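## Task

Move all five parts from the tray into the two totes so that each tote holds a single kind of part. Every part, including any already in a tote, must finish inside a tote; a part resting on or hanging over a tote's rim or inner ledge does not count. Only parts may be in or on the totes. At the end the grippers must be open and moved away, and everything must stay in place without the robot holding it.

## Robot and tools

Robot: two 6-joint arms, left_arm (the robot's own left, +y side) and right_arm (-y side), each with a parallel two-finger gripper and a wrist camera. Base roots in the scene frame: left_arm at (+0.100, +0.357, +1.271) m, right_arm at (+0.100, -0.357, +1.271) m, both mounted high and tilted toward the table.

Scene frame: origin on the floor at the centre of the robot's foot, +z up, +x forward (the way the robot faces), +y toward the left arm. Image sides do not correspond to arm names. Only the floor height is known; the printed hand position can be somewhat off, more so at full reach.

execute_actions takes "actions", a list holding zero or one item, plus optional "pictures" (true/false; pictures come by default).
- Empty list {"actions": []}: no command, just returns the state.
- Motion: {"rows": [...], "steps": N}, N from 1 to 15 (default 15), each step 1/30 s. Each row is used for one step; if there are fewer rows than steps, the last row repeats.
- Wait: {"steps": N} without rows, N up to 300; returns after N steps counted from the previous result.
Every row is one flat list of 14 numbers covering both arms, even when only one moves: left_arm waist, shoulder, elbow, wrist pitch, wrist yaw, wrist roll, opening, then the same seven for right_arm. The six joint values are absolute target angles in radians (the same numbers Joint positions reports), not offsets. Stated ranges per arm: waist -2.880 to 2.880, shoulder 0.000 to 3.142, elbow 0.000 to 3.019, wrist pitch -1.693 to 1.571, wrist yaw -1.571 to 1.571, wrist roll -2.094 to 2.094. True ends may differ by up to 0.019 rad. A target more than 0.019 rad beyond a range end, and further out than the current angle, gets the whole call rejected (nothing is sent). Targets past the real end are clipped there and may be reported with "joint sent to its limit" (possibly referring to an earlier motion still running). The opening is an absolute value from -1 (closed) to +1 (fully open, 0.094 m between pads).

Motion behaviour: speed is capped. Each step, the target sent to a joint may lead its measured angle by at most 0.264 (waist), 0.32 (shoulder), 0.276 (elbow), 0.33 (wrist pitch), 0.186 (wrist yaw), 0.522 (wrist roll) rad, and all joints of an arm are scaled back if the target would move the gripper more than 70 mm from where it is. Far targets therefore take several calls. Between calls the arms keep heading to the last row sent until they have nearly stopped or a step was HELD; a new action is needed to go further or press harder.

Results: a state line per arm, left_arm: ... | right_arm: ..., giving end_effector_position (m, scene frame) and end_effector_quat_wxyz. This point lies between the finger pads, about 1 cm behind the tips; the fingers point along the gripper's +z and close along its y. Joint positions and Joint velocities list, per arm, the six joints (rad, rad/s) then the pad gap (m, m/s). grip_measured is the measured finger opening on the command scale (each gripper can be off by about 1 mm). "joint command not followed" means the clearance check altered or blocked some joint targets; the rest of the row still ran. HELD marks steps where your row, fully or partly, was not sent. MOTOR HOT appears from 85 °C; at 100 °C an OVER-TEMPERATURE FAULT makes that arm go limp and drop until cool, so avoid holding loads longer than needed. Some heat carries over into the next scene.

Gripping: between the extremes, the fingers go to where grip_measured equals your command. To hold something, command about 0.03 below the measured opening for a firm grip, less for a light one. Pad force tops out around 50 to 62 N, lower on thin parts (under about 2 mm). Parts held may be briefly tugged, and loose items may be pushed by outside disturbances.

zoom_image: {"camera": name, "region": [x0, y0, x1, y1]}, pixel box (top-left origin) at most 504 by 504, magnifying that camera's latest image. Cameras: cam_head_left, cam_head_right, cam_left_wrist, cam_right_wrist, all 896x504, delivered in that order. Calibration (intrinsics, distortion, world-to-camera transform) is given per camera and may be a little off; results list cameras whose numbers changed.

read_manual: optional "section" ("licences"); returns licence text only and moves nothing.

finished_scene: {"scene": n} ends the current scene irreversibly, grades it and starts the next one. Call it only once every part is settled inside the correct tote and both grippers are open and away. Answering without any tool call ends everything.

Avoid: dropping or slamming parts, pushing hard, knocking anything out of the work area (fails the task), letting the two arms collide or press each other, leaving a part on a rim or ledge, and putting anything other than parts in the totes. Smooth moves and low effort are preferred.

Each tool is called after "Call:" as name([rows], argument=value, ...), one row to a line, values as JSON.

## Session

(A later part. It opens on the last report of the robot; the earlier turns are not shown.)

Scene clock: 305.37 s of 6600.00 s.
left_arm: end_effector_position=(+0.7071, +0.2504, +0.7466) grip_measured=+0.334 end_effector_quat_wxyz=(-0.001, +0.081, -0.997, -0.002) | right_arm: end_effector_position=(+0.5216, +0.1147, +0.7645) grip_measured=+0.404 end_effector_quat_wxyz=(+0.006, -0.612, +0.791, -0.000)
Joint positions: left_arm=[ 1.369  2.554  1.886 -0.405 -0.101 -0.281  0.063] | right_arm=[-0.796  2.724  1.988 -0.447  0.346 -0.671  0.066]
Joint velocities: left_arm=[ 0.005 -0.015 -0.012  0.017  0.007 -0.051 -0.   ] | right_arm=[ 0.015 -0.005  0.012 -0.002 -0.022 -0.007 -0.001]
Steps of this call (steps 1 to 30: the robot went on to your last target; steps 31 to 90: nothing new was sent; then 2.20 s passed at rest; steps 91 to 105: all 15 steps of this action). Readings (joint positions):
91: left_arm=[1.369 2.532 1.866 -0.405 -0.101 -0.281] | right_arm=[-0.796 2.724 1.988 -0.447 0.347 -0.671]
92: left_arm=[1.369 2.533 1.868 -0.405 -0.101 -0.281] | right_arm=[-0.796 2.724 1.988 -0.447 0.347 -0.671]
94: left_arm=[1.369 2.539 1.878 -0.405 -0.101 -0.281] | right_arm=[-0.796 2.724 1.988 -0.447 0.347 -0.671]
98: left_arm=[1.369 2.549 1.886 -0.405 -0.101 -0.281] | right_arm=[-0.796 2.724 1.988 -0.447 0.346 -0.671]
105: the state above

Call:
execute_actions([
  {"rows":[[1.37,2.55,1.89,-0.4,-0.1,-0.28,0.62,-0.79,2.68,1.98,-0.45,0.35,-0.67,0.36],[1.37,2.545,1.89,-0.4,-0.1,-0.28,0.62,-0.785,2.655,1.965,-0.45,0.35,-0.67,0.36],[1.37,2.54,1.89,-0.4,-0.1,-0.28,0.62,-0.78,2.63,1.945,-0.45,0.35,-0.67,0.36],[1.37,2.53,1.89,-0.4,-0.1,-0.28,0.62,-0.775,2.605,1.92,-0.45,0.35,-0.67,0.36],[1.365,2.51,1.88,-0.4,-0.1,-0.28,0.62,-0.77,2.58,1.895,-0.45,0.35,-0.67,0.36],[1.365,2.485,1.862,-0.405,-0.1,-0.28,0.62,-0.765,2.555,1.87,-0.45,0.35,-0.65,0.36],[1.36,2.46,1.842,-0.405,-0.1,-0.28,0.62,-0.76,2.53,1.845,-0.455,0.355,-0.63,0.36],[1.36,2.435,1.82,-0.41,-0.1,-0.28,0.62,-0.755,2.505,1.82,-0.455,0.355,-0.61,0.36],[1.355,2.41,1.795,-0.41,-0.1,-0.28,0.62,-0.75,2.48,1.795,-0.46,0.36,-0.59,0.36],[1.355,2.385,1.77,-0.415,-0.1,-0.28,0.62,-0.75,2.455,1.77,-0.46,0.36,-0.56,0.36],[1.35,2.36,1.745,-0.415,-0.1,-0.28,0.62,-0.75,2.43,1.745,-0.465,0.36,-0.52,0.36],[1.35,2.335,1.72,-0.42,-0.1,-0.28,0.62,-0.75,2.405,1.72,-0.47,0.36,-0.48,0.36],[1.35,2.31,1.695,-0.42,-0.1,-0.28,0.62,-0.75,2.38,1.695,-0.475,0.36,-0.44,0.36],[1.35,2.285,1.67,-0.425,-0.1,-0.28,0.62,-0.76,2.355,1.67,-0.48,0.36,-0.4,0.36],[1.35,2.26,1.65,-0.43,-0.1,-0.28,0.62,-0.77,2.33,1.65,-0.485,0.36,-0.36,0.36]],"steps":15},
], pictures=false)

Call:
execute_actions([
  {"rows":[[1.36,2.23,1.625,-0.43,-0.1,-0.28,0.62,-0.79,2.31,1.64,-0.49,0.35,-0.3,0.36],[1.37,2.2,1.6,-0.43,-0.1,-0.28,0.62,-0.81,2.29,1.64,-0.5,0.34,-0.25,0.36],[1.39,2.17,1.575,-0.43,-0.09,-0.28,0.62,-0.83,2.28,1.64,-0.51,0.33,-0.2,0.36],[1.42,2.14,1.54,-0.43,-0.08,-0.28,0.62,-0.86,2.27,1.65,-0.52,0.32,-0.1,0.36]],"steps":12},
])

Scene clock: 331.43 s of 6600.00 s.
left_arm: end_effector_position=(+0.6905, +0.2581, +0.8057) grip_measured=+0.617 end_effector_quat_wxyz=(+0.015, +0.079, -0.997, -0.005) | right_arm: end_effector_position=(+0.5384, +0.0911, +0.8792) grip_measured=+0.404 end_effector_quat_wxyz=(+0.005, -0.556, +0.831, -0.002)
Joint positions: left_arm=[ 1.369  2.39   1.694 -0.411 -0.101 -0.281  0.076] | right_arm=[-0.777  2.42   1.689 -0.46   0.356 -0.515  0.066]
Joint velocities: left_arm=[-0.015 -0.796 -0.603 -0.071 -0.037 -0.007 -0.   ] | right_arm=[ 0.063 -0.991 -0.691 -0.12   0.007  0.974 -0.   ]
Steps of this call (steps 1 to 15: the robot went on to your last target; steps 16 to 90: nothing new was sent; then 22.57 s passed at rest; steps 91 to 105: all 15 steps of this action). Readings (joint positions):
91: left_arm=[1.369 2.554 1.886 -0.405 -0.101 -0.281] | right_arm=[-0.796 2.723 1.987 -0.447 0.346 -0.671]
92: left_arm=[1.369 2.554 1.886 -0.405 -0.101 -0.281] | right_arm=[-0.796 2.720 1.983 -0.447 0.346 -0.671]
94: left_arm=[1.369 2.554 1.886 -0.405 -0.101 -0.281] | right_arm=[-0.796 2.700 1.953 -0.447 0.346 -0.671]
98: left_arm=[1.369 2.536 1.856 -0.405 -0.101 -0.281] | right_arm=[-0.794 2.620 1.857 -0.447 0.350 -0.661]
105: the state above

Scene clock: 331.83 s of 6600.00 s.
left_arm: end_effector_position=(+0.7348, +0.2924, +0.9163) grip_measured=+0.617 end_effector_quat_wxyz=(-0.031, +0.102, -0.994, +0.002) | right_arm: end_effector_position=(+0.6230, +0.0511, +0.9465) grip_measured=+0.405 end_effector_quat_wxyz=(+0.036, -0.349, +0.936, +0.007)
Joint positions: left_arm=[ 1.413  2.134  1.546 -0.421 -0.083 -0.281  0.076] | right_arm=[-0.86   2.246  1.648 -0.499  0.323 -0.151  0.066]
Joint velocities: left_arm=[ 0.132 -0.054  0.012 -0.007  0.037 -0.095  0.001] | right_arm=[-0.171  0.034  0.007 -0.056  0.022  0.183  0.   ]
Steps of this call (steps 1 to 12: all 12 steps of this action). Readings (joint positions):
1: left_arm=[1.369 2.363 1.672 -0.413 -0.101 -0.281] | right_arm=[-0.777 2.387 1.667 -0.466 0.354 -0.479]
2: left_arm=[1.369 2.335 1.650 -0.414 -0.101 -0.281] | right_arm=[-0.777 2.357 1.651 -0.473 0.349 -0.439]
4: left_arm=[1.371 2.275 1.604 -0.416 -0.092 -0.281] | right_arm=[-0.785 2.310 1.641 -0.491 0.330 -0.347]
8: left_arm=[1.389 2.170 1.545 -0.421 -0.083 -0.281] | right_arm=[-0.825 2.254 1.645 -0.498 0.323 -0.209]
12: the state above
camera_calibration (this result's frames):
cam_left_wrist: T_world_to_cam=[[0.200001, -0.979729, 0.0114352, 0.131513], [-0.82946, -0.16309, 0.534226, 0.17504], [-0.521532, -0.116331, -0.845264, 1.31706], [0, 0, 0, 1]] pos_world=[0.805773, 0.310609, 1.01825]
cam_right_wrist: T_world_to_cam=[[0.658283, -0.752705, 0.00992906, -0.378306], [-0.645436, -0.557584, 0.522027, -0.0584851], [-0.387396, -0.35005, -0.852871, 1.18962], [0, 0, 0, 1]] pos_world=[0.672139, 0.0990647, 1.04888]

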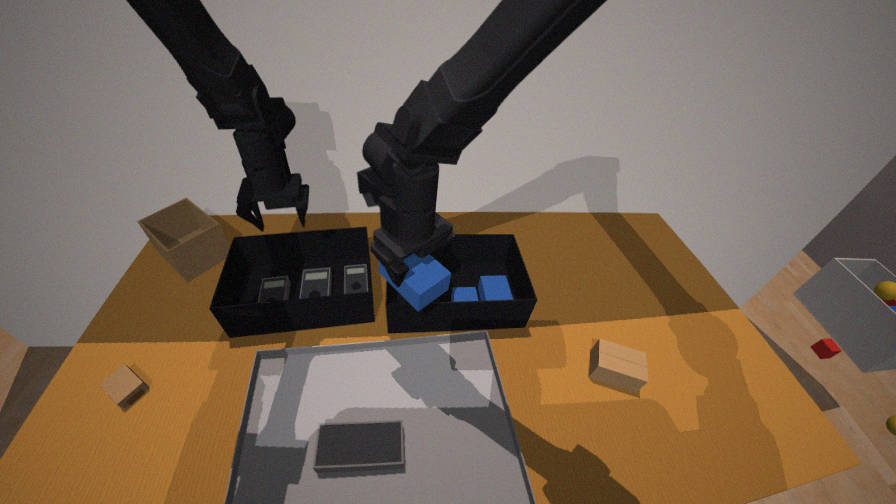

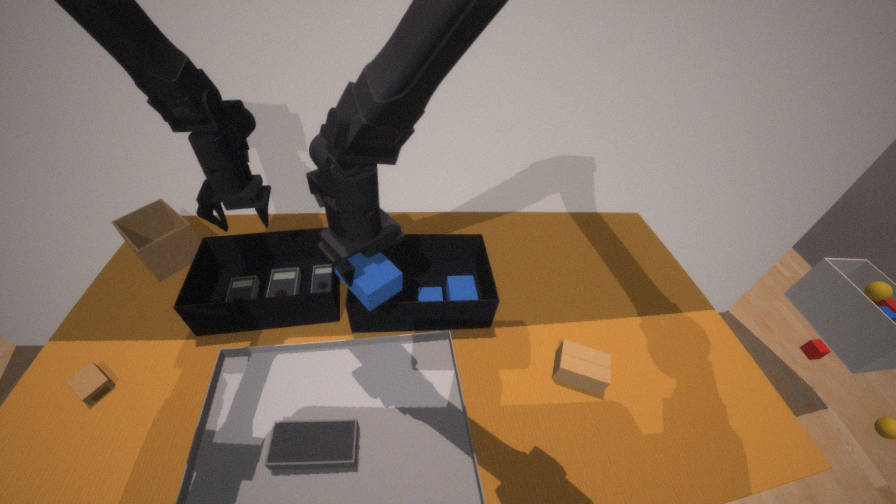

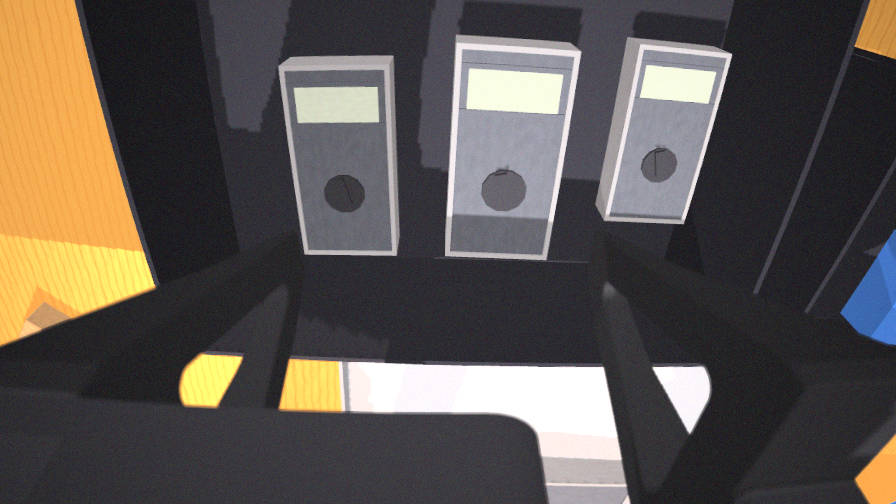

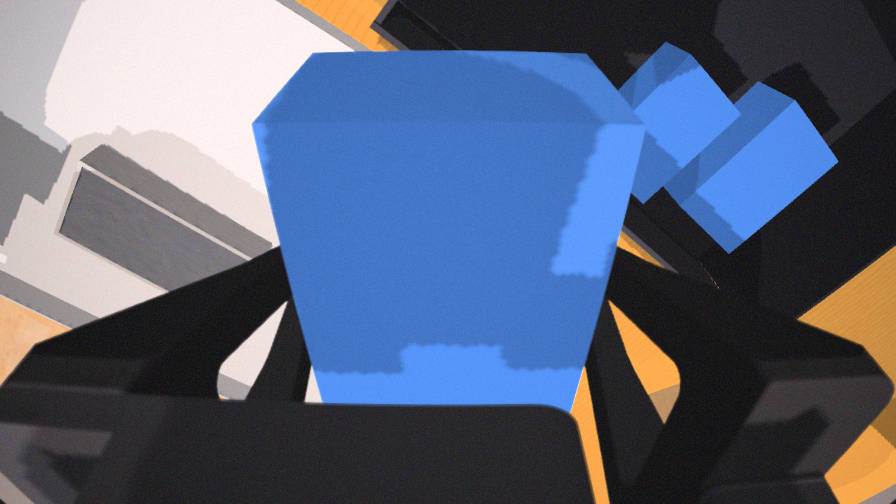

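Call:
execute_actions([
  {"rows":[[1.3,2.08,0.97,0.05,-0.14,0.6,1,-0.95,2.36,1.95,-0.72,0.285,0.4,0.36]],"steps":15},
], pictures=false)

Call:
execute_actions([
  {"rows":[[1.02,2.26,0.95,0.18,-0.27,1.0,1,-0.982,2.435,2.1,-0.78,0.275,0.445,0.36]],"steps":15},
], pictures=false)

Call:
execute_actions([
  {"rows":[[0.98,2.32,0.98,0.21,-0.283,1.033,1,-0.982,2.435,2.1,-0.78,0.275,0.445,0.36],[0.97,2.36,1.0,0.23,-0.283,1.033,1,-0.982,2.435,2.1,-0.78,0.275,0.445,0.36],[0.96,2.39,1.02,0.24,-0.283,1.033,1,-0.982,2.435,2.1,-0.78,0.275,0.445,0.36],[0.955,2.425,1.043,0.25,-0.283,1.033,1,-0.982,2.435,2.1,-0.78,0.275,0.445,0.36]],"steps":15},
])

Scene clock: 340.43 s of 6600.00 s.
left_arm: end_effector_position=(+0.4797, +0.2580, +0.8927) grip_measured=+1.000 end_effector_quat_wxyz=(-0.033, +0.337, +0.941, -0.004) | right_arm: end_effector_position=(+0.7014, +0.0226, +0.9255) grip_measured=+0.405 end_effector_quat_wxyz=(+0.009, -0.061, +0.998, +0.002)
Joint positions: left_arm=[ 1.295  2.1    0.938  0.012 -0.135  0.493  0.094] | right_arm=[-0.958  2.357  1.935 -0.705  0.286  0.366  0.066]
Joint velocities: left_arm=[-0.015  0.034  0.002  0.081  0.007  0.608  0.   ] | right_arm=[-0.005 -0.015 -0.007  0.012 -0.081  0.125 -0.   ]
Steps of this call (steps 1 to 30: the robot went on to your last target; steps 31 to 90: nothing new was sent; then 5.10 s passed at rest; steps 91 to 105: all 15 steps of this action). Readings (joint positions):
91: left_arm=[1.416 2.132 1.518 -0.379 -0.100 -0.234] | right_arm=[-0.870 2.260 1.672 -0.541 0.308 -0.053]
92: left_arm=[1.413 2.118 1.469 -0.294 -0.116 -0.168] | right_arm=[-0.873 2.285 1.729 -0.607 0.295 0.022]
94: left_arm=[1.394 2.095 1.355 -0.160 -0.129 -0.046] | right_arm=[-0.888 2.336 1.848 -0.666 0.287 0.143]
98: left_arm=[1.345 2.089 1.152 -0.043 -0.132 0.165] | right_arm=[-0.929 2.357 1.931 -0.690 0.286 0.287]
105: the state above

Scene clock: 340.93 s of 6600.00 s.
left_arm: end_effector_position=(+0.4046, +0.1288, +0.8683) grip_measured=+1.000 end_effector_quat_wxyz=(-0.006, +0.653, +0.757, -0.005) | right_arm: end_effector_position=(+0.7272, +0.0323, +0.9207) grip_measured=+0.405 end_effector_quat_wxyz=(+0.014, -0.024, +1.000, +0.007)
Joint positions: left_arm=[ 0.984  2.267  0.951  0.162 -0.265  0.95   0.094] | right_arm=[-0.965  2.418  2.07  -0.765  0.278  0.429  0.066]
Joint velocities: left_arm=[ 0.142 -0.005 -0.012 -0.012  0.007  0.271  0.   ] | right_arm=[-0.005  0.005 -0.002  0.027 -0.022 -0.037 -0.001]
Steps of this call (steps 1 to 15: all 15 steps of this action). Readings (joint positions):
1: left_arm=[1.287 2.105 0.938 0.027 -0.167 0.533] | right_arm=[-0.958 2.362 1.951 -0.719 0.283 0.377]
2: left_arm=[1.276 2.113 0.943 0.054 -0.201 0.576] | right_arm=[-0.958 2.379 1.987 -0.744 0.279 0.388]
4: left_arm=[1.229 2.141 0.952 0.093 -0.236 0.652] | right_arm=[-0.959 2.408 2.050 -0.755 0.278 0.403]
8: left_arm=[1.097 2.208 0.957 0.149 -0.264 0.808] | right_arm=[-0.963 2.417 2.070 -0.759 0.278 0.420]
15: the state above

Scene clock: 341.43 s of 6600.00 s.
left_arm: end_effector_position=(+0.3827, +0.1197, +0.8147) grip_measured=+1.000 end_effector_quat_wxyz=(-0.005, +0.680, +0.733, +0.001) | right_arm: end_effector_position=(+0.7272, +0.0323, +0.9207) grip_measured=+0.405 end_effector_quat_wxyz=(+0.014, -0.023, +1.000, +0.007)
Joint positions: left_arm=[ 0.973  2.434  1.043  0.24  -0.28   1.015  0.094] | right_arm=[-0.965  2.418  2.07  -0.765  0.278  0.431  0.066]
Joint velocities: left_arm=[-0.005 -0.015 -0.007 -0.012  0.007  0.007  0.   ] | right_arm=[-0.005 -0.005 -0.007  0.002  0.007 -0.037 -0.   ]
Steps of this call (steps 1 to 15: all 15 steps of this action). Readings (joint positions):
1: left_arm=[0.986 2.269 0.953 0.167 -0.272 0.961] | right_arm=[-0.965 2.418 2.070 -0.765 0.278 0.429]
2: left_arm=[0.987 2.278 0.961 0.180 -0.279 0.973] | right_arm=[-0.965 2.418 2.070 -0.765 0.278 0.430]
4: left_arm=[0.984 2.319 0.999 0.211 -0.280 0.989] | right_arm=[-0.965 2.418 2.070 -0.765 0.278 0.430]
8: left_arm=[0.976 2.410 1.054 0.240 -0.280 1.005] | right_arm=[-0.965 2.418 2.070 -0.765 0.278 0.431]
15: the state above
camera_calibration (this result's frames):
cam_left_wrist: T_world_to_cam=[[-0.997483, -0.0706347, 0.00621919, 0.387601], [-0.053268, 0.80434, 0.591777, -0.550607], [-0.0468023, 0.589956, -0.806078, 0.72932], [0, 0, 0, 1]] pos_world=[0.391429, 0.0399868, 0.911314]
cam_right_wrist: T_world_to_cam=[[0.0517881, -0.998533, -0.0157998, 0.011825], [-0.827404, -0.0517611, 0.559216, 0.093536], [-0.559214, -0.0158879, -0.828871, 1.29344], [0, 0, 0, 1]] pos_world=[0.800092, 0.0371993, 1.01998]

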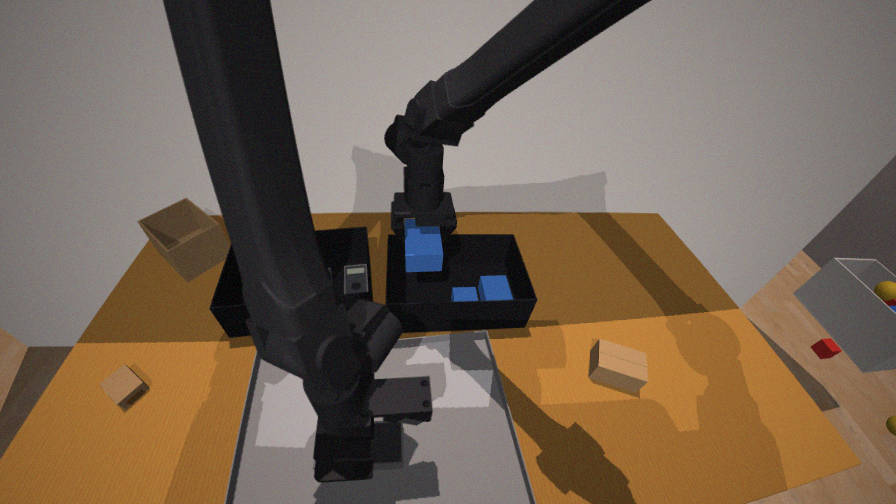

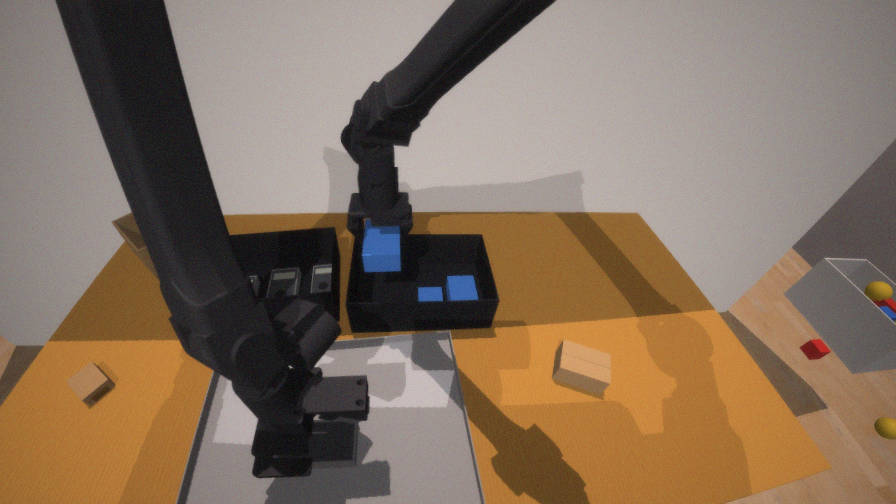

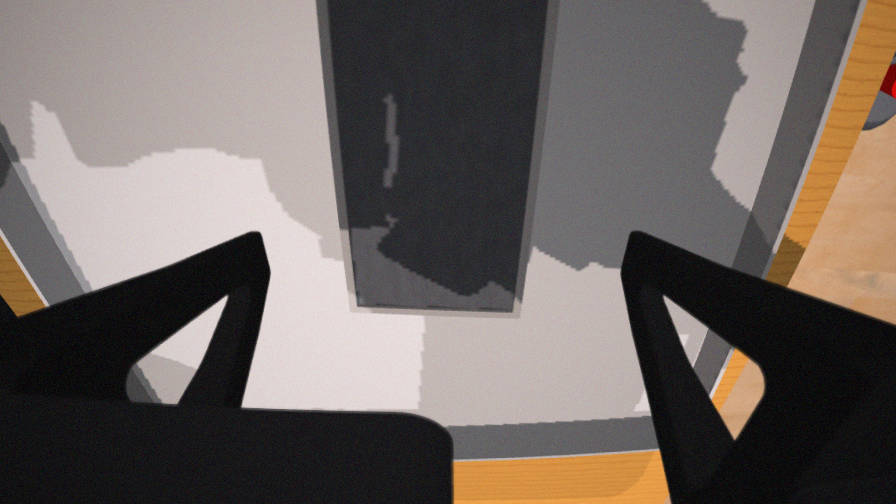

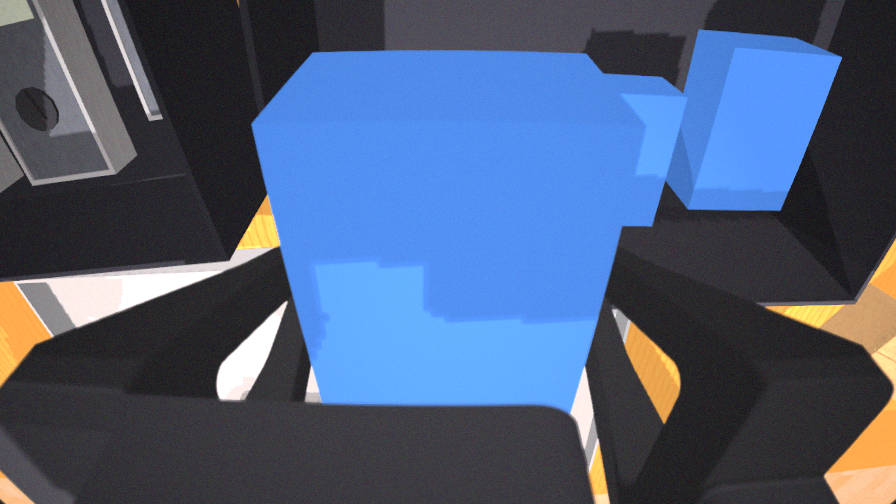

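Call:
execute_actions([
  {"rows":[[0.99,2.455,1.055,0.255,-0.272,1.05,1,-0.985,2.445,2.1,-0.765,0.272,0.41,0.36],[0.992,2.463,1.063,0.257,-0.27,1.06,1,-0.988,2.46,2.11,-0.765,0.272,0.41,0.36],[0.994,2.471,1.071,0.259,-0.27,1.07,1,-0.991,2.476,2.123,-0.765,0.27,0.405,0.36],[0.996,2.479,1.079,0.261,-0.268,1.075,1,-0.994,2.492,2.136,-0.765,0.27,0.405,0.36],[0.998,2.487,1.087,0.263,-0.268,1.075,1,-0.997,2.508,2.15,-0.765,0.268,0.4,0.36],[1.0,2.495,1.095,0.264,-0.266,1.075,1,-1.0,2.524,2.165,-0.765,0.268,0.4,0.36],[1.002,2.503,1.103,0.264,-0.266,1.075,1,-1.002,2.54,2.18,-0.765,0.266,0.4,0.36],[1.004,2.511,1.111,0.264,-0.265,1.075,1,-1.004,2.556,2.195,-0.765,0.266,0.4,0.36],[1.006,2.519,1.119,0.264,-0.265,1.075,1,-1.006,2.571,2.21,-0.765,0.265,0.4,0.36],[1.007,2.527,1.127,0.264,-0.265,1.075,1,-1.008,2.585,2.225,-0.765,0.265,0.395,0.36],[1.008,2.534,1.135,0.264,-0.265,1.075,1,-1.01,2.598,2.24,-0.765,0.265,0.395,0.36],[1.008,2.54,1.143,0.264,-0.265,1.075,1,-1.012,2.609,2.255,-0.765,0.265,0.395,0.36],[1.008,2.546,1.15,0.264,-0.265,1.075,1,-1.012,2.617,2.268,-0.765,0.265,0.395,0.36]],"steps":15},
], pictures=false)

Call:
execute_actions([
  {"steps":10},
])

Scene clock: 359.90 s of 6600.00 s.
left_arm: end_effector_position=(+0.3879, +0.1168, +0.7756) grip_measured=+1.000 end_effector_quat_wxyz=(-0.000, +0.687, +0.727, +0.001) | right_arm: end_effector_position=(+0.7198, +0.0258, +0.8438) grip_measured=+0.405 end_effector_quat_wxyz=(+0.002, -0.023, +1.000, +0.000)
Joint positions: left_arm=[ 0.996  2.531  1.143  0.251 -0.269  1.057  0.094] | right_arm=[-0.995  2.595  2.228 -0.765  0.268  0.411  0.066]
Joint velocities: left_arm=[ 0.024  0.142  0.085 -0.017  0.022  0.022  0.   ] | right_arm=[-0.073  0.327  0.051  0.007 -0.007 -0.037 -0.   ]
Steps of this call (steps 1 to 15: the robot went on to your last target; steps 16 to 90: nothing new was sent; then 14.97 s passed at rest; steps 91 to 105: all 15 steps of this action). Readings (joint positions):
91: left_arm=[0.973 2.434 1.043 0.240 -0.278 1.019] | right_arm=[-0.965 2.418 2.070 -0.765 0.277 0.430]
92: left_arm=[0.973 2.435 1.046 0.240 -0.276 1.024] | right_arm=[-0.965 2.419 2.071 -0.765 0.276 0.429]
94: left_arm=[0.975 2.444 1.058 0.242 -0.273 1.035] | right_arm=[-0.966 2.429 2.084 -0.765 0.274 0.425]
98: left_arm=[0.982 2.475 1.095 0.250 -0.269 1.050] | right_arm=[-0.974 2.481 2.145 -0.765 0.270 0.419]
105: the state above

Scene clock: 360.23 s of 6600.00 s.
left_arm: end_effector_position=(+0.3851, +0.1175, +0.7735) grip_measured=+1.000 end_effector_quat_wxyz=(-0.002, +0.688, +0.726, +0.000) | right_arm: end_effector_position=(+0.7057, +0.0190, +0.8232) grip_measured=+0.405 end_effector_quat_wxyz=(-0.010, -0.025, +1.000, -0.007)
Joint positions: left_arm=[ 0.996  2.537  1.146  0.251 -0.269  1.059  0.094] | right_arm=[-1.002  2.629  2.234 -0.765  0.268  0.409  0.066]
Joint velocities: left_arm=[-0.024 -0.015  0.002  0.007 -0.007 -0.007  0.   ] | right_arm=[ 0.005 -0.005  0.042 -0.007 -0.051 -0.037  0.   ]
Steps of this call (steps 1 to 10: the robot went on to your last target). Readings (joint positions):
1: left_arm=[0.996 2.534 1.145 0.251 -0.269 1.058] | right_arm=[-0.997 2.605 2.228 -0.765 0.268 0.411]
2: left_arm=[0.996 2.536 1.145 0.251 -0.269 1.058] | right_arm=[-0.999 2.613 2.228 -0.765 0.268 0.410]
4: left_arm=[0.996 2.537 1.145 0.251 -0.269 1.059] | right_arm=[-1.001 2.625 2.228 -0.765 0.268 0.410]
8: left_arm=[0.996 2.537 1.146 0.251 -0.269 1.059] | right_arm=[-1.002 2.629 2.229 -0.765 0.268 0.409]
10: the state above
camera_calibration (this result's frames):
cam_left_wrist: T_world_to_cam=[[-0.998774, -0.04937, 0.00356829, 0.390165], [-0.0378316, 0.807859, 0.58816, -0.527875], [-0.0319201, 0.587304, -0.808737, 0.694189], [0, 0, 0, 1]] pos_world=[0.391875, 0.0380116, 0.870499]
cam_right_wrist: T_world_to_cam=[[0.0548144, -0.998439, 0.0107118, -0.0257825], [-0.800467, -0.0375279, 0.5982, 0.0782604], [-0.596865, -0.0413644, -0.801275, 1.20477], [0, 0, 0, 1]] pos_world=[0.78314, 0.0270291, 0.918809]

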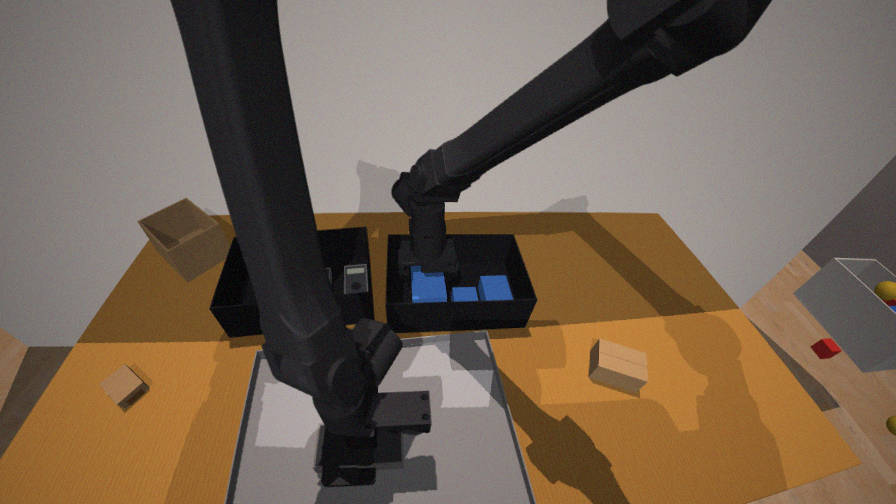

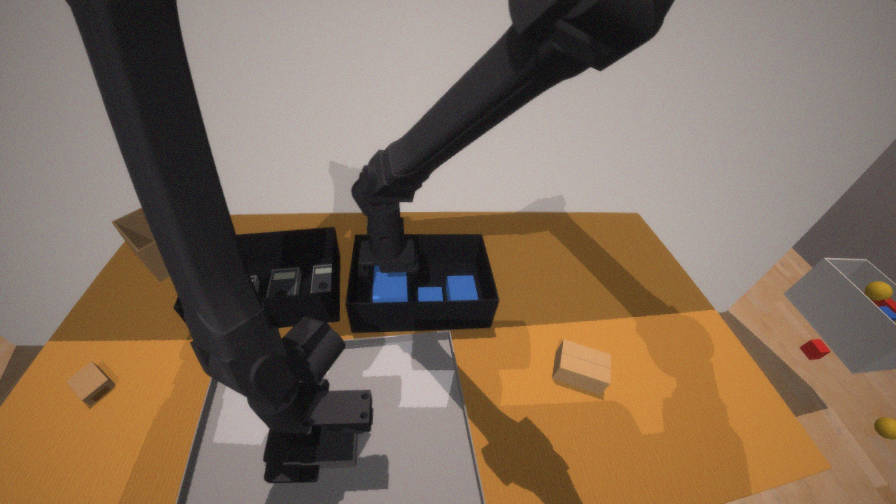

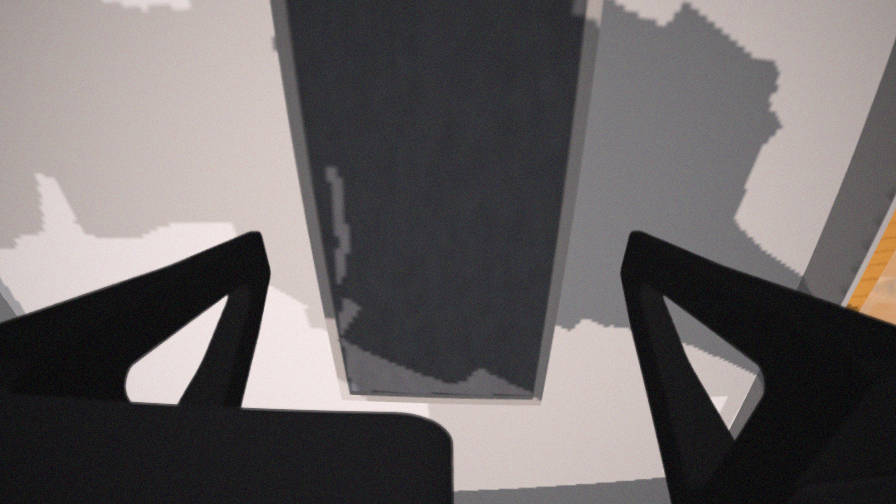

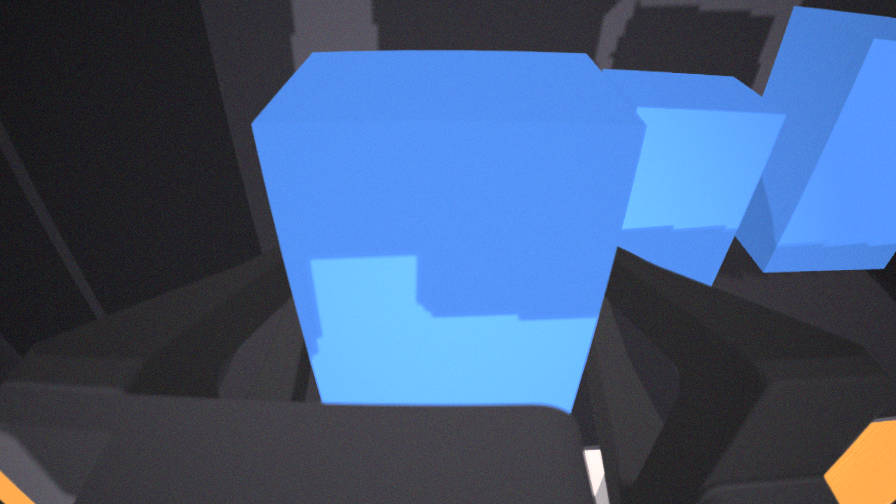

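Call:
execute_actions([
  {"rows":[[1.012,2.558,1.155,0.26,-0.26,1.08,1,-1.015,2.635,2.29,-0.775,0.26,0.385,0.36],[1.013,2.564,1.162,0.26,-0.26,1.08,1,-1.016,2.647,2.306,-0.778,0.26,0.385,0.36],[1.014,2.57,1.169,0.26,-0.26,1.08,1,-1.017,2.659,2.322,-0.781,0.26,0.385,0.36],[1.015,2.576,1.176,0.26,-0.26,1.085,1,-1.018,2.671,2.338,-0.784,0.26,0.385,0.36],[1.016,2.582,1.183,0.26,-0.26,1.085,1,-1.019,2.683,2.354,-0.787,0.26,0.385,0.36],[1.017,2.588,1.19,0.26,-0.26,1.085,1,-1.02,2.695,2.37,-0.79,0.26,0.38,0.36],[1.018,2.594,1.197,0.26,-0.26,1.085,1,-1.021,2.707,2.386,-0.793,0.258,0.38,0.36],[1.019,2.6,1.204,0.26,-0.26,1.085,1,-1.022,2.719,2.402,-0.796,0.258,0.38,0.36],[1.02,2.606,1.211,0.26,-0.26,1.085,1,-1.023,2.731,2.418,-0.799,0.258,0.38,0.36],[1.021,2.612,1.218,0.26,-0.26,1.085,1,-1.024,2.743,2.434,-0.802,0.258,0.38,0.36],[1.022,2.618,1.224,0.26,-0.26,1.085,1,-1.025,2.755,2.45,-0.805,0.257,0.376,0.36],[1.023,2.624,1.229,0.26,-0.26,1.085,1,-1.026,2.766,2.465,-0.808,0.257,0.376,0.36],[1.023,2.624,1.229,0.26,-0.26,1.085,1,-1.026,2.776,2.479,-0.81,0.257,0.376,0.36],[1.023,2.624,1.229,0.26,-0.26,1.085,1,-1.026,2.785,2.492,-0.812,0.257,0.376,0.36],[1.023,2.624,1.229,0.26,-0.26,1.085,1,-1.026,2.793,2.503,-0.813,0.257,0.376,0.36]],"steps":15},
], pictures=false)

Call:
execute_actions([
  {"rows":[[1.023,2.624,1.229,0.26,-0.26,1.085,1,-1.026,2.793,2.503,-0.813,0.257,0.376,0.36],[1.023,2.624,1.229,0.26,-0.26,1.085,1,-1.026,2.793,2.503,-0.813,0.257,0.376,0.36],[1.023,2.624,1.229,0.26,-0.26,1.085,0.8,-1.026,2.793,2.503,-0.813,0.257,0.376,0.36],[1.023,2.624,1.229,0.26,-0.26,1.085,0.65,-1.026,2.793,2.503,-0.813,0.257,0.376,0.36],[1.023,2.624,1.229,0.26,-0.26,1.085,0.55,-1.026,2.793,2.503,-0.813,0.257,0.376,0.36],[1.023,2.624,1.229,0.26,-0.26,1.085,0.4,-1.026,2.793,2.503,-0.813,0.257,0.376,0.36]],"steps":14},
])

Scene clock: 375.40 s of 6600.00 s.
left_arm: end_effector_position=(+0.3875, +0.1147, +0.7447) grip_measured=+1.000 end_effector_quat_wxyz=(+0.000, +0.687, +0.727, +0.001) | right_arm: end_effector_position=(+0.7430, +0.0391, +0.8111) grip_measured=+0.405 end_effector_quat_wxyz=(+0.025, -0.021, +0.999, +0.012)
Joint positions: left_arm=[ 1.009  2.609  1.225  0.251 -0.264  1.068  0.094] | right_arm=[-1.005  2.738  2.452 -0.79   0.26   0.392  0.066]
Joint velocities: left_arm=[ 0.034  0.063  0.022 -0.012 -0.037  0.007  0.   ] | right_arm=[-0.034  0.317  0.354 -0.056  0.066 -0.022  0.001]
Steps of this call (steps 1 to 30: the robot went on to your last target; steps 31 to 90: nothing new was sent; then 11.67 s passed at rest; steps 91 to 105: all 15 steps of this action). Readings (joint positions):
91: left_arm=[0.996 2.538 1.146 0.251 -0.266 1.060] | right_arm=[-1.002 2.629 2.238 -0.765 0.266 0.407]
92: left_arm=[0.996 2.539 1.148 0.251 -0.265 1.061] | right_arm=[-1.002 2.631 2.243 -0.765 0.264 0.406]
94: left_arm=[0.997 2.545 1.158 0.251 -0.264 1.063] | right_arm=[-1.002 2.639 2.268 -0.768 0.263 0.403]
98: left_arm=[1.000 2.569 1.189 0.251 -0.264 1.066] | right_arm=[-1.002 2.669 2.341 -0.774 0.262 0.398]
105: the state above

Scene clock: 375.87 s of 6600.00 s.
left_arm: end_effector_position=(+0.3855, +0.1157, +0.7431) grip_measured=+0.449 end_effector_quat_wxyz=(-0.001, +0.687, +0.726, +0.001) | right_arm: end_effector_position=(+0.7193, +0.0325, +0.7822) grip_measured=+0.405 end_effector_quat_wxyz=(+0.005, -0.026, +1.000, +0.003)
Joint positions: left_arm=[ 1.01   2.613  1.227  0.252 -0.263  1.07   0.068] | right_arm=[-1.008  2.789  2.469 -0.8    0.26   0.39   0.066]
Joint velocities: left_arm=[ 0.005  0.005  0.007  0.002  0.007  0.066 -0.   ] | right_arm=[ 0.005 -0.015  0.032  0.002  0.007  0.007 -0.   ]
Steps of this call (steps 1 to 14: all 14 steps of this action). Readings (joint positions):
1: left_arm=[1.009 2.611 1.225 0.251 -0.264 1.069] | right_arm=[-1.005 2.748 2.462 -0.792 0.260 0.392]
2: left_arm=[1.009 2.613 1.225 0.251 -0.264 1.069] | right_arm=[-1.006 2.756 2.467 -0.792 0.260 0.391]
4: left_arm=[1.009 2.613 1.225 0.251 -0.264 1.069] | right_arm=[-1.007 2.768 2.467 -0.795 0.260 0.391]
8: left_arm=[1.010 2.613 1.227 0.252 -0.263 1.070] | right_arm=[-1.008 2.785 2.467 -0.799 0.260 0.390]
14: the state above
camera_calibration (this result's frames):
cam_left_wrist: T_world_to_cam=[[-0.99864, -0.0521097, 0.00189243, 0.392138], [-0.0410597, 0.80821, 0.587461, -0.506879], [-0.0321419, 0.586584, -0.80925, 0.671247], [0, 0, 0, 1]] pos_world=[0.392368, 0.0363563, 0.840237]
cam_right_wrist: T_world_to_cam=[[0.0576885, -0.998306, -0.00750856, -0.000440429], [-0.818058, -0.0515809, 0.572819, 0.147069], [-0.572236, -0.0269026, -0.819648, 1.17677], [0, 0, 0, 1]] pos_world=[0.793729, 0.0388046, 0.880293]

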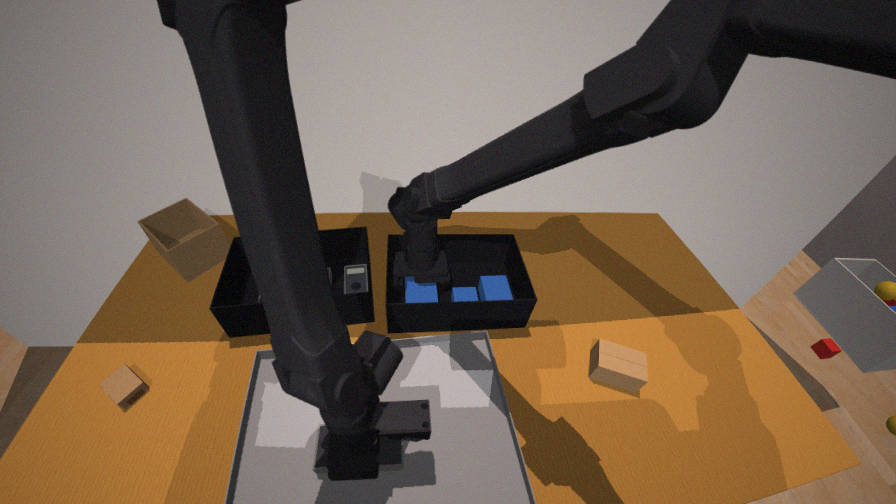

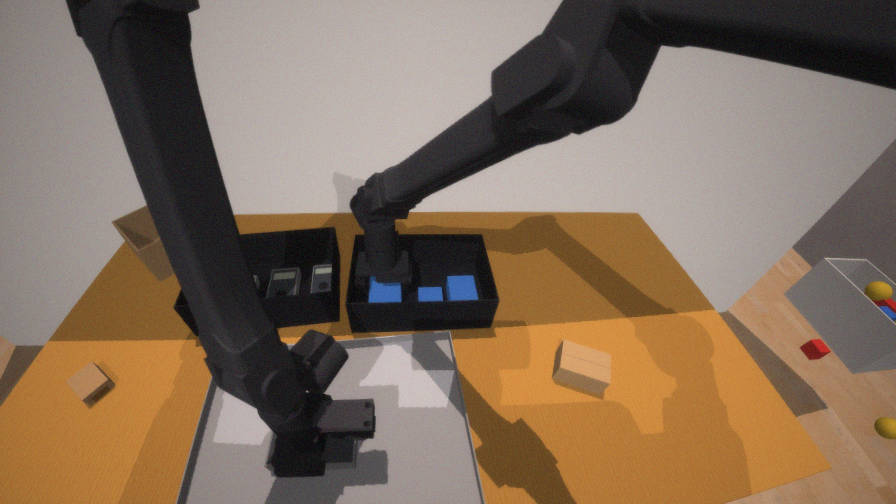

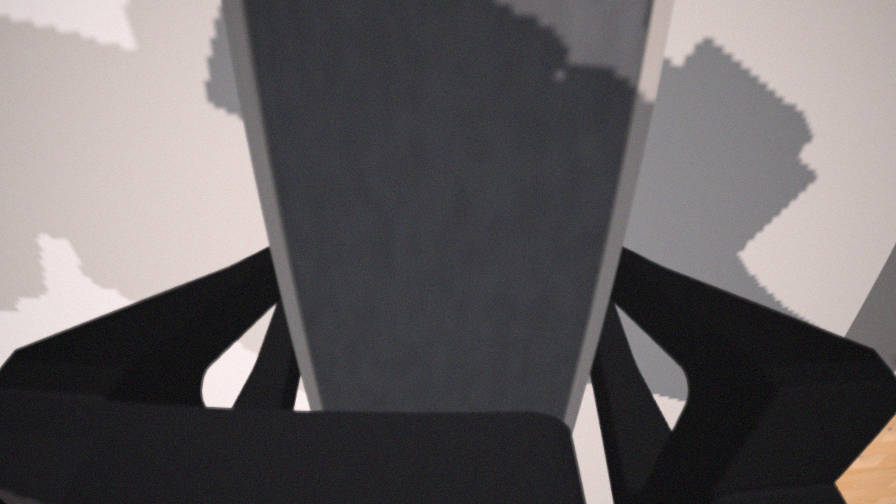

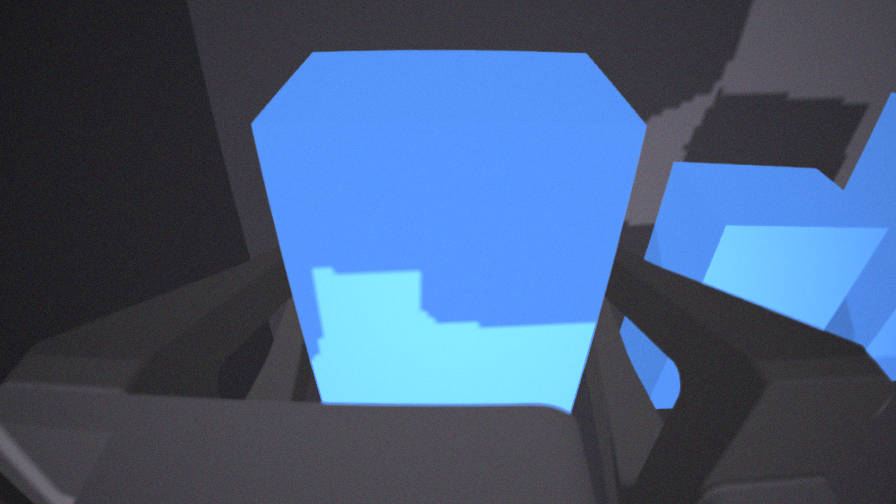

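Call:
execute_actions([
  {"rows":[[1.0,2.575,1.22,0.25,-0.263,1.07,0.41,-1.035,2.805,2.51,-0.815,0.257,0.376,0.36],[0.995,2.55,1.205,0.25,-0.263,1.07,0.41,-1.035,2.815,2.515,-0.818,0.257,0.376,0.36],[0.99,2.525,1.185,0.245,-0.263,1.07,0.41,-1.035,2.825,2.52,-0.82,0.257,0.376,0.36],[0.99,2.495,1.16,0.24,-0.263,1.07,0.41,-1.035,2.83,2.523,-0.82,0.257,0.376,0.36],[0.99,2.465,1.135,0.235,-0.263,1.07,0.41,-1.035,2.83,2.523,-0.82,0.257,0.376,0.36],[0.99,2.435,1.11,0.225,-0.263,1.07,0.41,-1.035,2.83,2.523,-0.82,0.257,0.376,0.36],[1.0,2.4,1.085,0.215,-0.263,1.07,0.41,-1.035,2.83,2.523,-0.82,0.257,0.376,0.36],[1.02,2.365,1.06,0.205,-0.255,1.1,0.41,-1.035,2.83,2.523,-0.82,0.257,0.376,0.36],[1.05,2.33,1.035,0.195,-0.24,1.13,0.41,-1.035,2.83,2.523,-0.82,0.257,0.376,0.36],[1.08,2.295,1.015,0.18,-0.23,1.16,0.41,-1.035,2.83,2.523,-0.82,0.257,0.376,0.36],[1.12,2.26,0.995,0.165,-0.21,1.19,0.41,-1.035,2.83,2.523,-0.82,0.257,0.376,0.36],[1.16,2.22,0.98,0.15,-0.19,1.22,0.41,-1.035,2.83,2.523,-0.82,0.257,0.376,0.36],[1.2,2.18,0.965,0.13,-0.17,1.25,0.41,-1.035,2.83,2.523,-0.82,0.257,0.376,0.36],[1.25,2.13,0.955,0.1,-0.15,1.28,0.41,-1.035,2.83,2.523,-0.82,0.257,0.376,0.36],[1.33,2.05,0.95,0.05,-0.11,1.33,0.41,-1.035,2.83,2.523,-0.82,0.257,0.376,0.36]],"steps":15},
], pictures=false)

Call:
execute_actions([
  {"rows":[[1.33,2.05,0.95,0.05,-0.11,1.33,0.41,-1.03,2.81,2.5,-0.81,0.257,0.385,0.62]],"steps":8},
], pictures=false)

Scene clock: 388.67 s of 6600.00 s.
left_arm: end_effector_position=(+0.4483, +0.1618, +0.8548) grip_measured=+0.449 end_effector_quat_wxyz=(+0.013, +0.685, +0.728, -0.023) | right_arm: end_effector_position=(+0.7184, +0.0245, +0.7722) grip_measured=+0.405 end_effector_quat_wxyz=(+0.003, -0.022, +1.000, -0.000)
Joint positions: left_arm=[ 1.11   2.257  0.995  0.156 -0.165  1.159  0.068] | right_arm=[-1.019  2.81   2.488 -0.803  0.26   0.39   0.066]
Joint velocities: left_arm=[ 0.874 -0.845 -0.095 -0.427  0.462  0.344  0.001] | right_arm=[ 0.005  0.015 -0.002  0.007 -0.022 -0.037  0.   ]
Steps of this call (steps 1 to 15: the robot went on to your last target; steps 16 to 90: nothing new was sent; then 9.30 s passed at rest; steps 91 to 105: all 15 steps of this action). Readings (joint positions):
91: left_arm=[1.010 2.613 1.227 0.252 -0.263 1.070] | right_arm=[-1.009 2.789 2.469 -0.800 0.260 0.390]
92: left_arm=[1.010 2.612 1.226 0.252 -0.263 1.070] | right_arm=[-1.009 2.789 2.470 -0.800 0.260 0.390]
94: left_arm=[1.010 2.599 1.213 0.252 -0.263 1.070] | right_arm=[-1.011 2.794 2.479 -0.803 0.260 0.390]
98: left_arm=[1.010 2.500 1.119 0.231 -0.261 1.072] | right_arm=[-1.015 2.802 2.488 -0.803 0.260 0.390]
105: the state above

Scene clock: 388.93 s of 6600.00 s.
left_arm: end_effector_position=(+0.5381, +0.2774, +0.9004) grip_measured=+0.449 end_effector_quat_wxyz=(+0.022, +0.645, +0.764, +0.020) | right_arm: end_effector_position=(+0.7182, +0.0245, +0.7720) grip_measured=+0.617 end_effector_quat_wxyz=(+0.003, -0.022, +1.000, -0.001)
Joint positions: left_arm=[ 1.351  2.065  0.977  0.072 -0.116  1.274  0.068] | right_arm=[-1.019  2.81   2.488 -0.803  0.26   0.39   0.076]
Joint velocities: left_arm=[ 0.503 -0.386 -0.061 -0.056 -0.007  0.271  0.   ] | right_arm=[-0.005 -0.015 -0.002 -0.007 -0.007 -0.007 -0.   ]
Steps of this call (steps 1 to 8: all 8 steps of this action). Readings (joint positions):
1: left_arm=[1.141 2.230 0.994 0.142 -0.150 1.172] | right_arm=[-1.019 2.810 2.488 -0.803 0.260 0.390]
2: left_arm=[1.173 2.204 0.993 0.129 -0.138 1.187] | right_arm=[-1.019 2.810 2.488 -0.803 0.260 0.390]
4: left_arm=[1.239 2.152 0.990 0.102 -0.121 1.220] | right_arm=[-1.019 2.810 2.488 -0.803 0.260 0.390]
8: the state above

Call:
execute_actions([
  {"rows":[[1.35,2.05,1.0,0.02,-0.11,1.33,0.41,-1.01,2.77,2.47,-0.795,0.26,0.4,0.62],[1.36,2.05,1.04,-0.02,-0.1,1.335,0.41,-1.005,2.745,2.445,-0.79,0.26,0.4,0.62],[1.37,2.05,1.08,-0.06,-0.1,1.34,0.41,-1.0,2.72,2.415,-0.78,0.26,0.41,0.62],[1.38,2.05,1.12,-0.1,-0.09,1.345,0.41,-0.995,2.695,2.385,-0.775,0.265,0.41,0.62],[1.39,2.055,1.16,-0.14,-0.09,1.35,0.41,-0.992,2.67,2.355,-0.77,0.265,0.42,0.62],[1.4,2.06,1.2,-0.175,-0.085,1.355,0.41,-0.99,2.645,2.325,-0.765,0.268,0.42,0.62],[1.405,2.065,1.24,-0.21,-0.08,1.36,0.41,-0.988,2.62,2.295,-0.76,0.27,0.43,0.62],[1.41,2.075,1.28,-0.245,-0.08,1.36,0.41,-0.986,2.595,2.265,-0.755,0.27,0.43,0.62],[1.415,2.085,1.32,-0.28,-0.075,1.36,0.41,-0.985,2.57,2.235,-0.755,0.27,0.43,0.62],[1.42,2.095,1.36,-0.315,-0.075,1.36,0.41,-0.985,2.54,2.205,-0.755,0.27,0.43,0.62],[1.425,2.105,1.4,-0.345,-0.07,1.36,0.41,-0.985,2.51,2.175,-0.755,0.27,0.43,0.62],[1.43,2.115,1.44,-0.375,-0.07,1.36,0.41,-0.99,2.48,2.145,-0.755,0.27,0.43,0.62],[1.432,2.125,1.48,-0.405,-0.07,1.36,0.41,-1.0,2.45,2.115,-0.755,0.27,0.43,0.62],[1.434,2.135,1.515,-0.43,-0.07,1.36,0.41,-1.01,2.42,2.085,-0.755,0.27,0.43,0.62],[1.435,2.145,1.545,-0.445,-0.07,1.36,0.41,-1.03,2.39,2.05,-0.755,0.27,0.43,0.62]],"steps":15},
], pictures=false)

Call:
execute_actions([
  {"rows":[[1.435,2.145,1.545,-0.445,-0.07,1.36,0.41,-1.05,2.35,2.0,-0.74,0.26,0.43,0.62],[1.435,2.145,1.545,-0.445,-0.07,1.36,0.41,-1.07,2.31,1.95,-0.72,0.25,0.43,0.62],[1.435,2.145,1.545,-0.445,-0.07,1.36,0.41,-1.1,2.26,1.88,-0.7,0.24,0.4,0.62],[1.435,2.145,1.545,-0.445,-0.07,1.36,0.41,-1.14,2.2,1.8,-0.67,0.22,0.4,0.62]],"steps":12},
])

Scene clock: 405.77 s of 6600.00 s.
left_arm: end_effector_position=(+0.7154, +0.3027, +0.9180) grip_measured=+0.449 end_effector_quat_wxyz=(+0.021, +0.646, +0.763, +0.019) | right_arm: end_effector_position=(+0.7107, +0.0033, +0.8647) grip_measured=+0.617 end_effector_quat_wxyz=(-0.016, -0.023, +1.000, -0.010)
Joint positions: left_arm=[ 1.427  2.107  1.474 -0.382 -0.075  1.341  0.068] | right_arm=[-1.008  2.511  2.114 -0.775  0.266  0.41   0.076]
Joint velocities: left_arm=[ 0.142  0.19   1.038 -0.701  0.007 -0.066  0.001] | right_arm=[-0.015 -0.991 -0.867  0.051  0.051  0.066  0.   ]
Steps of this call (steps 1 to 30: the robot went on to your last target; steps 31 to 90: nothing new was sent; then 13.33 s passed at rest; steps 91 to 105: all 15 steps of this action). Readings (joint positions):
91: left_arm=[1.339 2.050 0.954 0.053 -0.112 1.314] | right_arm=[-1.019 2.809 2.485 -0.803 0.260 0.390]
92: left_arm=[1.339 2.050 0.965 0.035 -0.109 1.315] | right_arm=[-1.019 2.804 2.475 -0.802 0.260 0.390]
94: left_arm=[1.344 2.055 1.010 -0.028 -0.099 1.320] | right_arm=[-1.019 2.779 2.429 -0.798 0.260 0.391]
98: left_arm=[1.371 2.072 1.170 -0.167 -0.084 1.333] | right_arm=[-1.016 2.700 2.309 -0.785 0.265 0.403]
105: the state above

Scene clock: 406.17 s of 6600.00 s.
left_arm: end_effector_position=(+0.7275, +0.3079, +0.9109) grip_measured=+0.449 end_effector_quat_wxyz=(+0.013, +0.645, +0.764, +0.014) | right_arm: end_effector_position=(+0.7682, -0.1044, +0.9750) grip_measured=+0.617 end_effector_quat_wxyz=(+0.028, +0.046, +0.999, +0.002)
Joint positions: left_arm=[ 1.436  2.141  1.543 -0.434 -0.072  1.344  0.068] | right_arm=[-1.134  2.177  1.813 -0.687  0.223  0.411  0.076]
Joint velocities: left_arm=[-0.015  0.093 -0.002 -0.017  0.051 -0.051  0.   ] | right_arm=[-0.405 -0.151  0.007  0.139  0.037  0.037 -0.   ]
Steps of this call (steps 1 to 12: all 12 steps of this action). Readings (joint positions):
1: left_arm=[1.431 2.113 1.505 -0.400 -0.075 1.341] | right_arm=[-1.009 2.478 2.081 -0.772 0.265 0.411]
2: left_arm=[1.434 2.116 1.526 -0.408 -0.075 1.341] | right_arm=[-1.012 2.441 2.044 -0.765 0.260 0.411]
4: left_arm=[1.436 2.117 1.542 -0.416 -0.075 1.341] | right_arm=[-1.021 2.363 1.963 -0.743 0.244 0.411]
8: left_arm=[1.436 2.125 1.543 -0.430 -0.072 1.343] | right_arm=[-1.069 2.230 1.836 -0.706 0.223 0.411]
12: the state above
camera_calibration (this result's frames):
cam_left_wrist: T_world_to_cam=[[-0.98552, -0.165427, -0.0372159, 0.80433], [-0.155811, 0.796939, 0.583619, -0.656263], [-0.0668875, 0.580966, -0.811174, 0.734004], [0, 0, 0, 1]] pos_world=[0.739525, 0.229628, 1.00835]
cam_right_wrist: T_world_to_cam=[[-0.087341, -0.996147, -0.00787009, -0.0264762], [-0.841474, 0.0695462, 0.535804, 0.136315], [-0.533192, 0.0534201, -0.844306, 1.36157], [0, 0, 0, 1]] pos_world=[0.838372, -0.10859, 1.07634]

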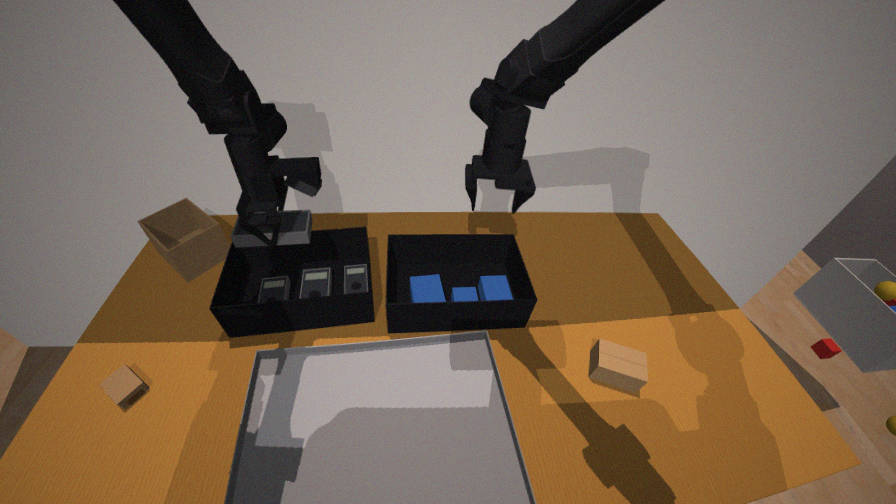

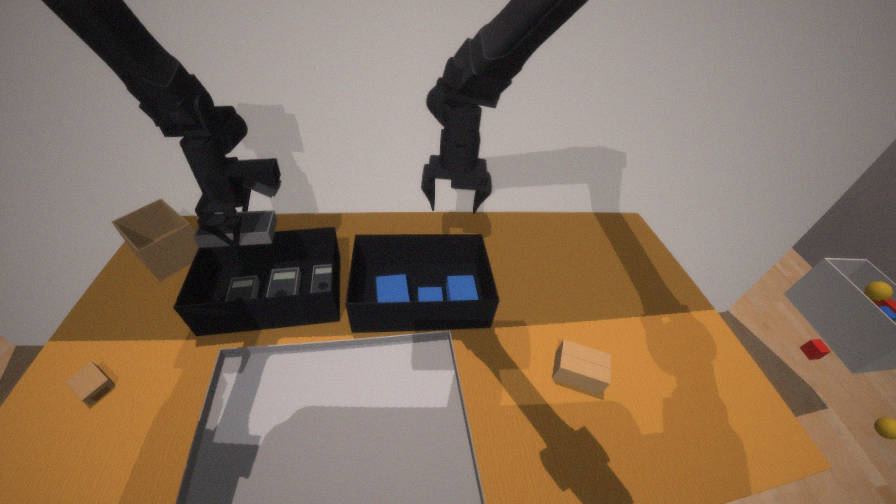

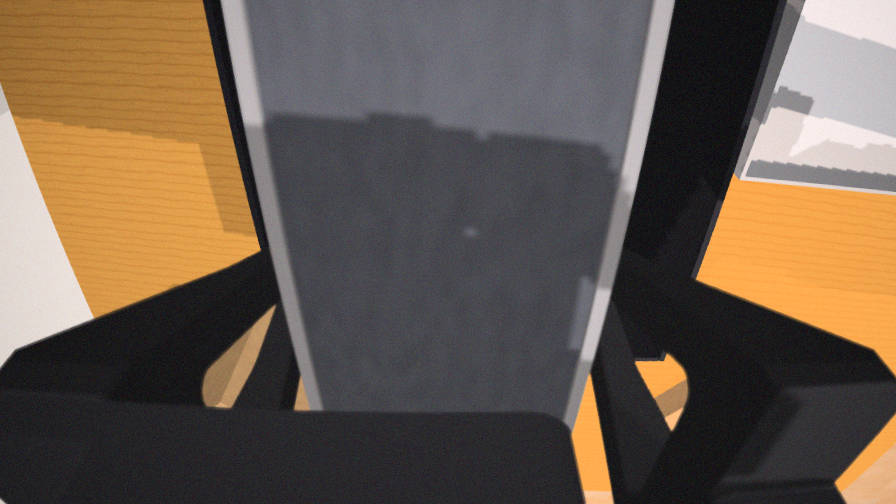

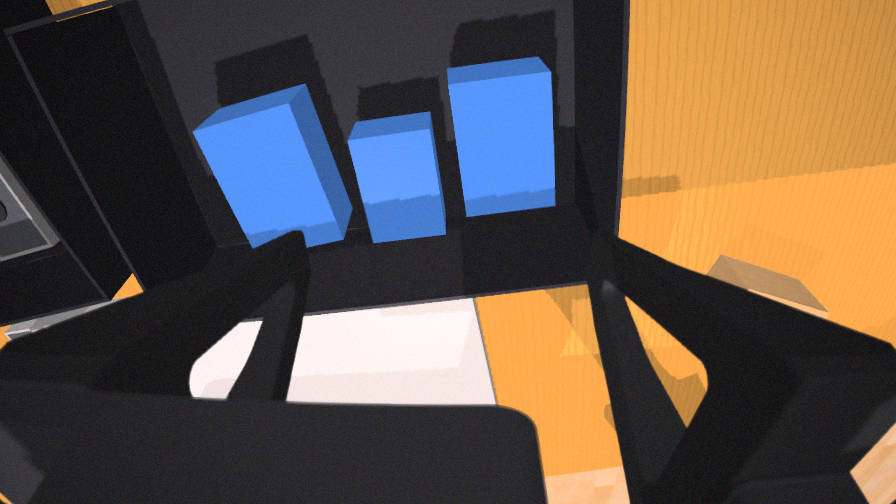

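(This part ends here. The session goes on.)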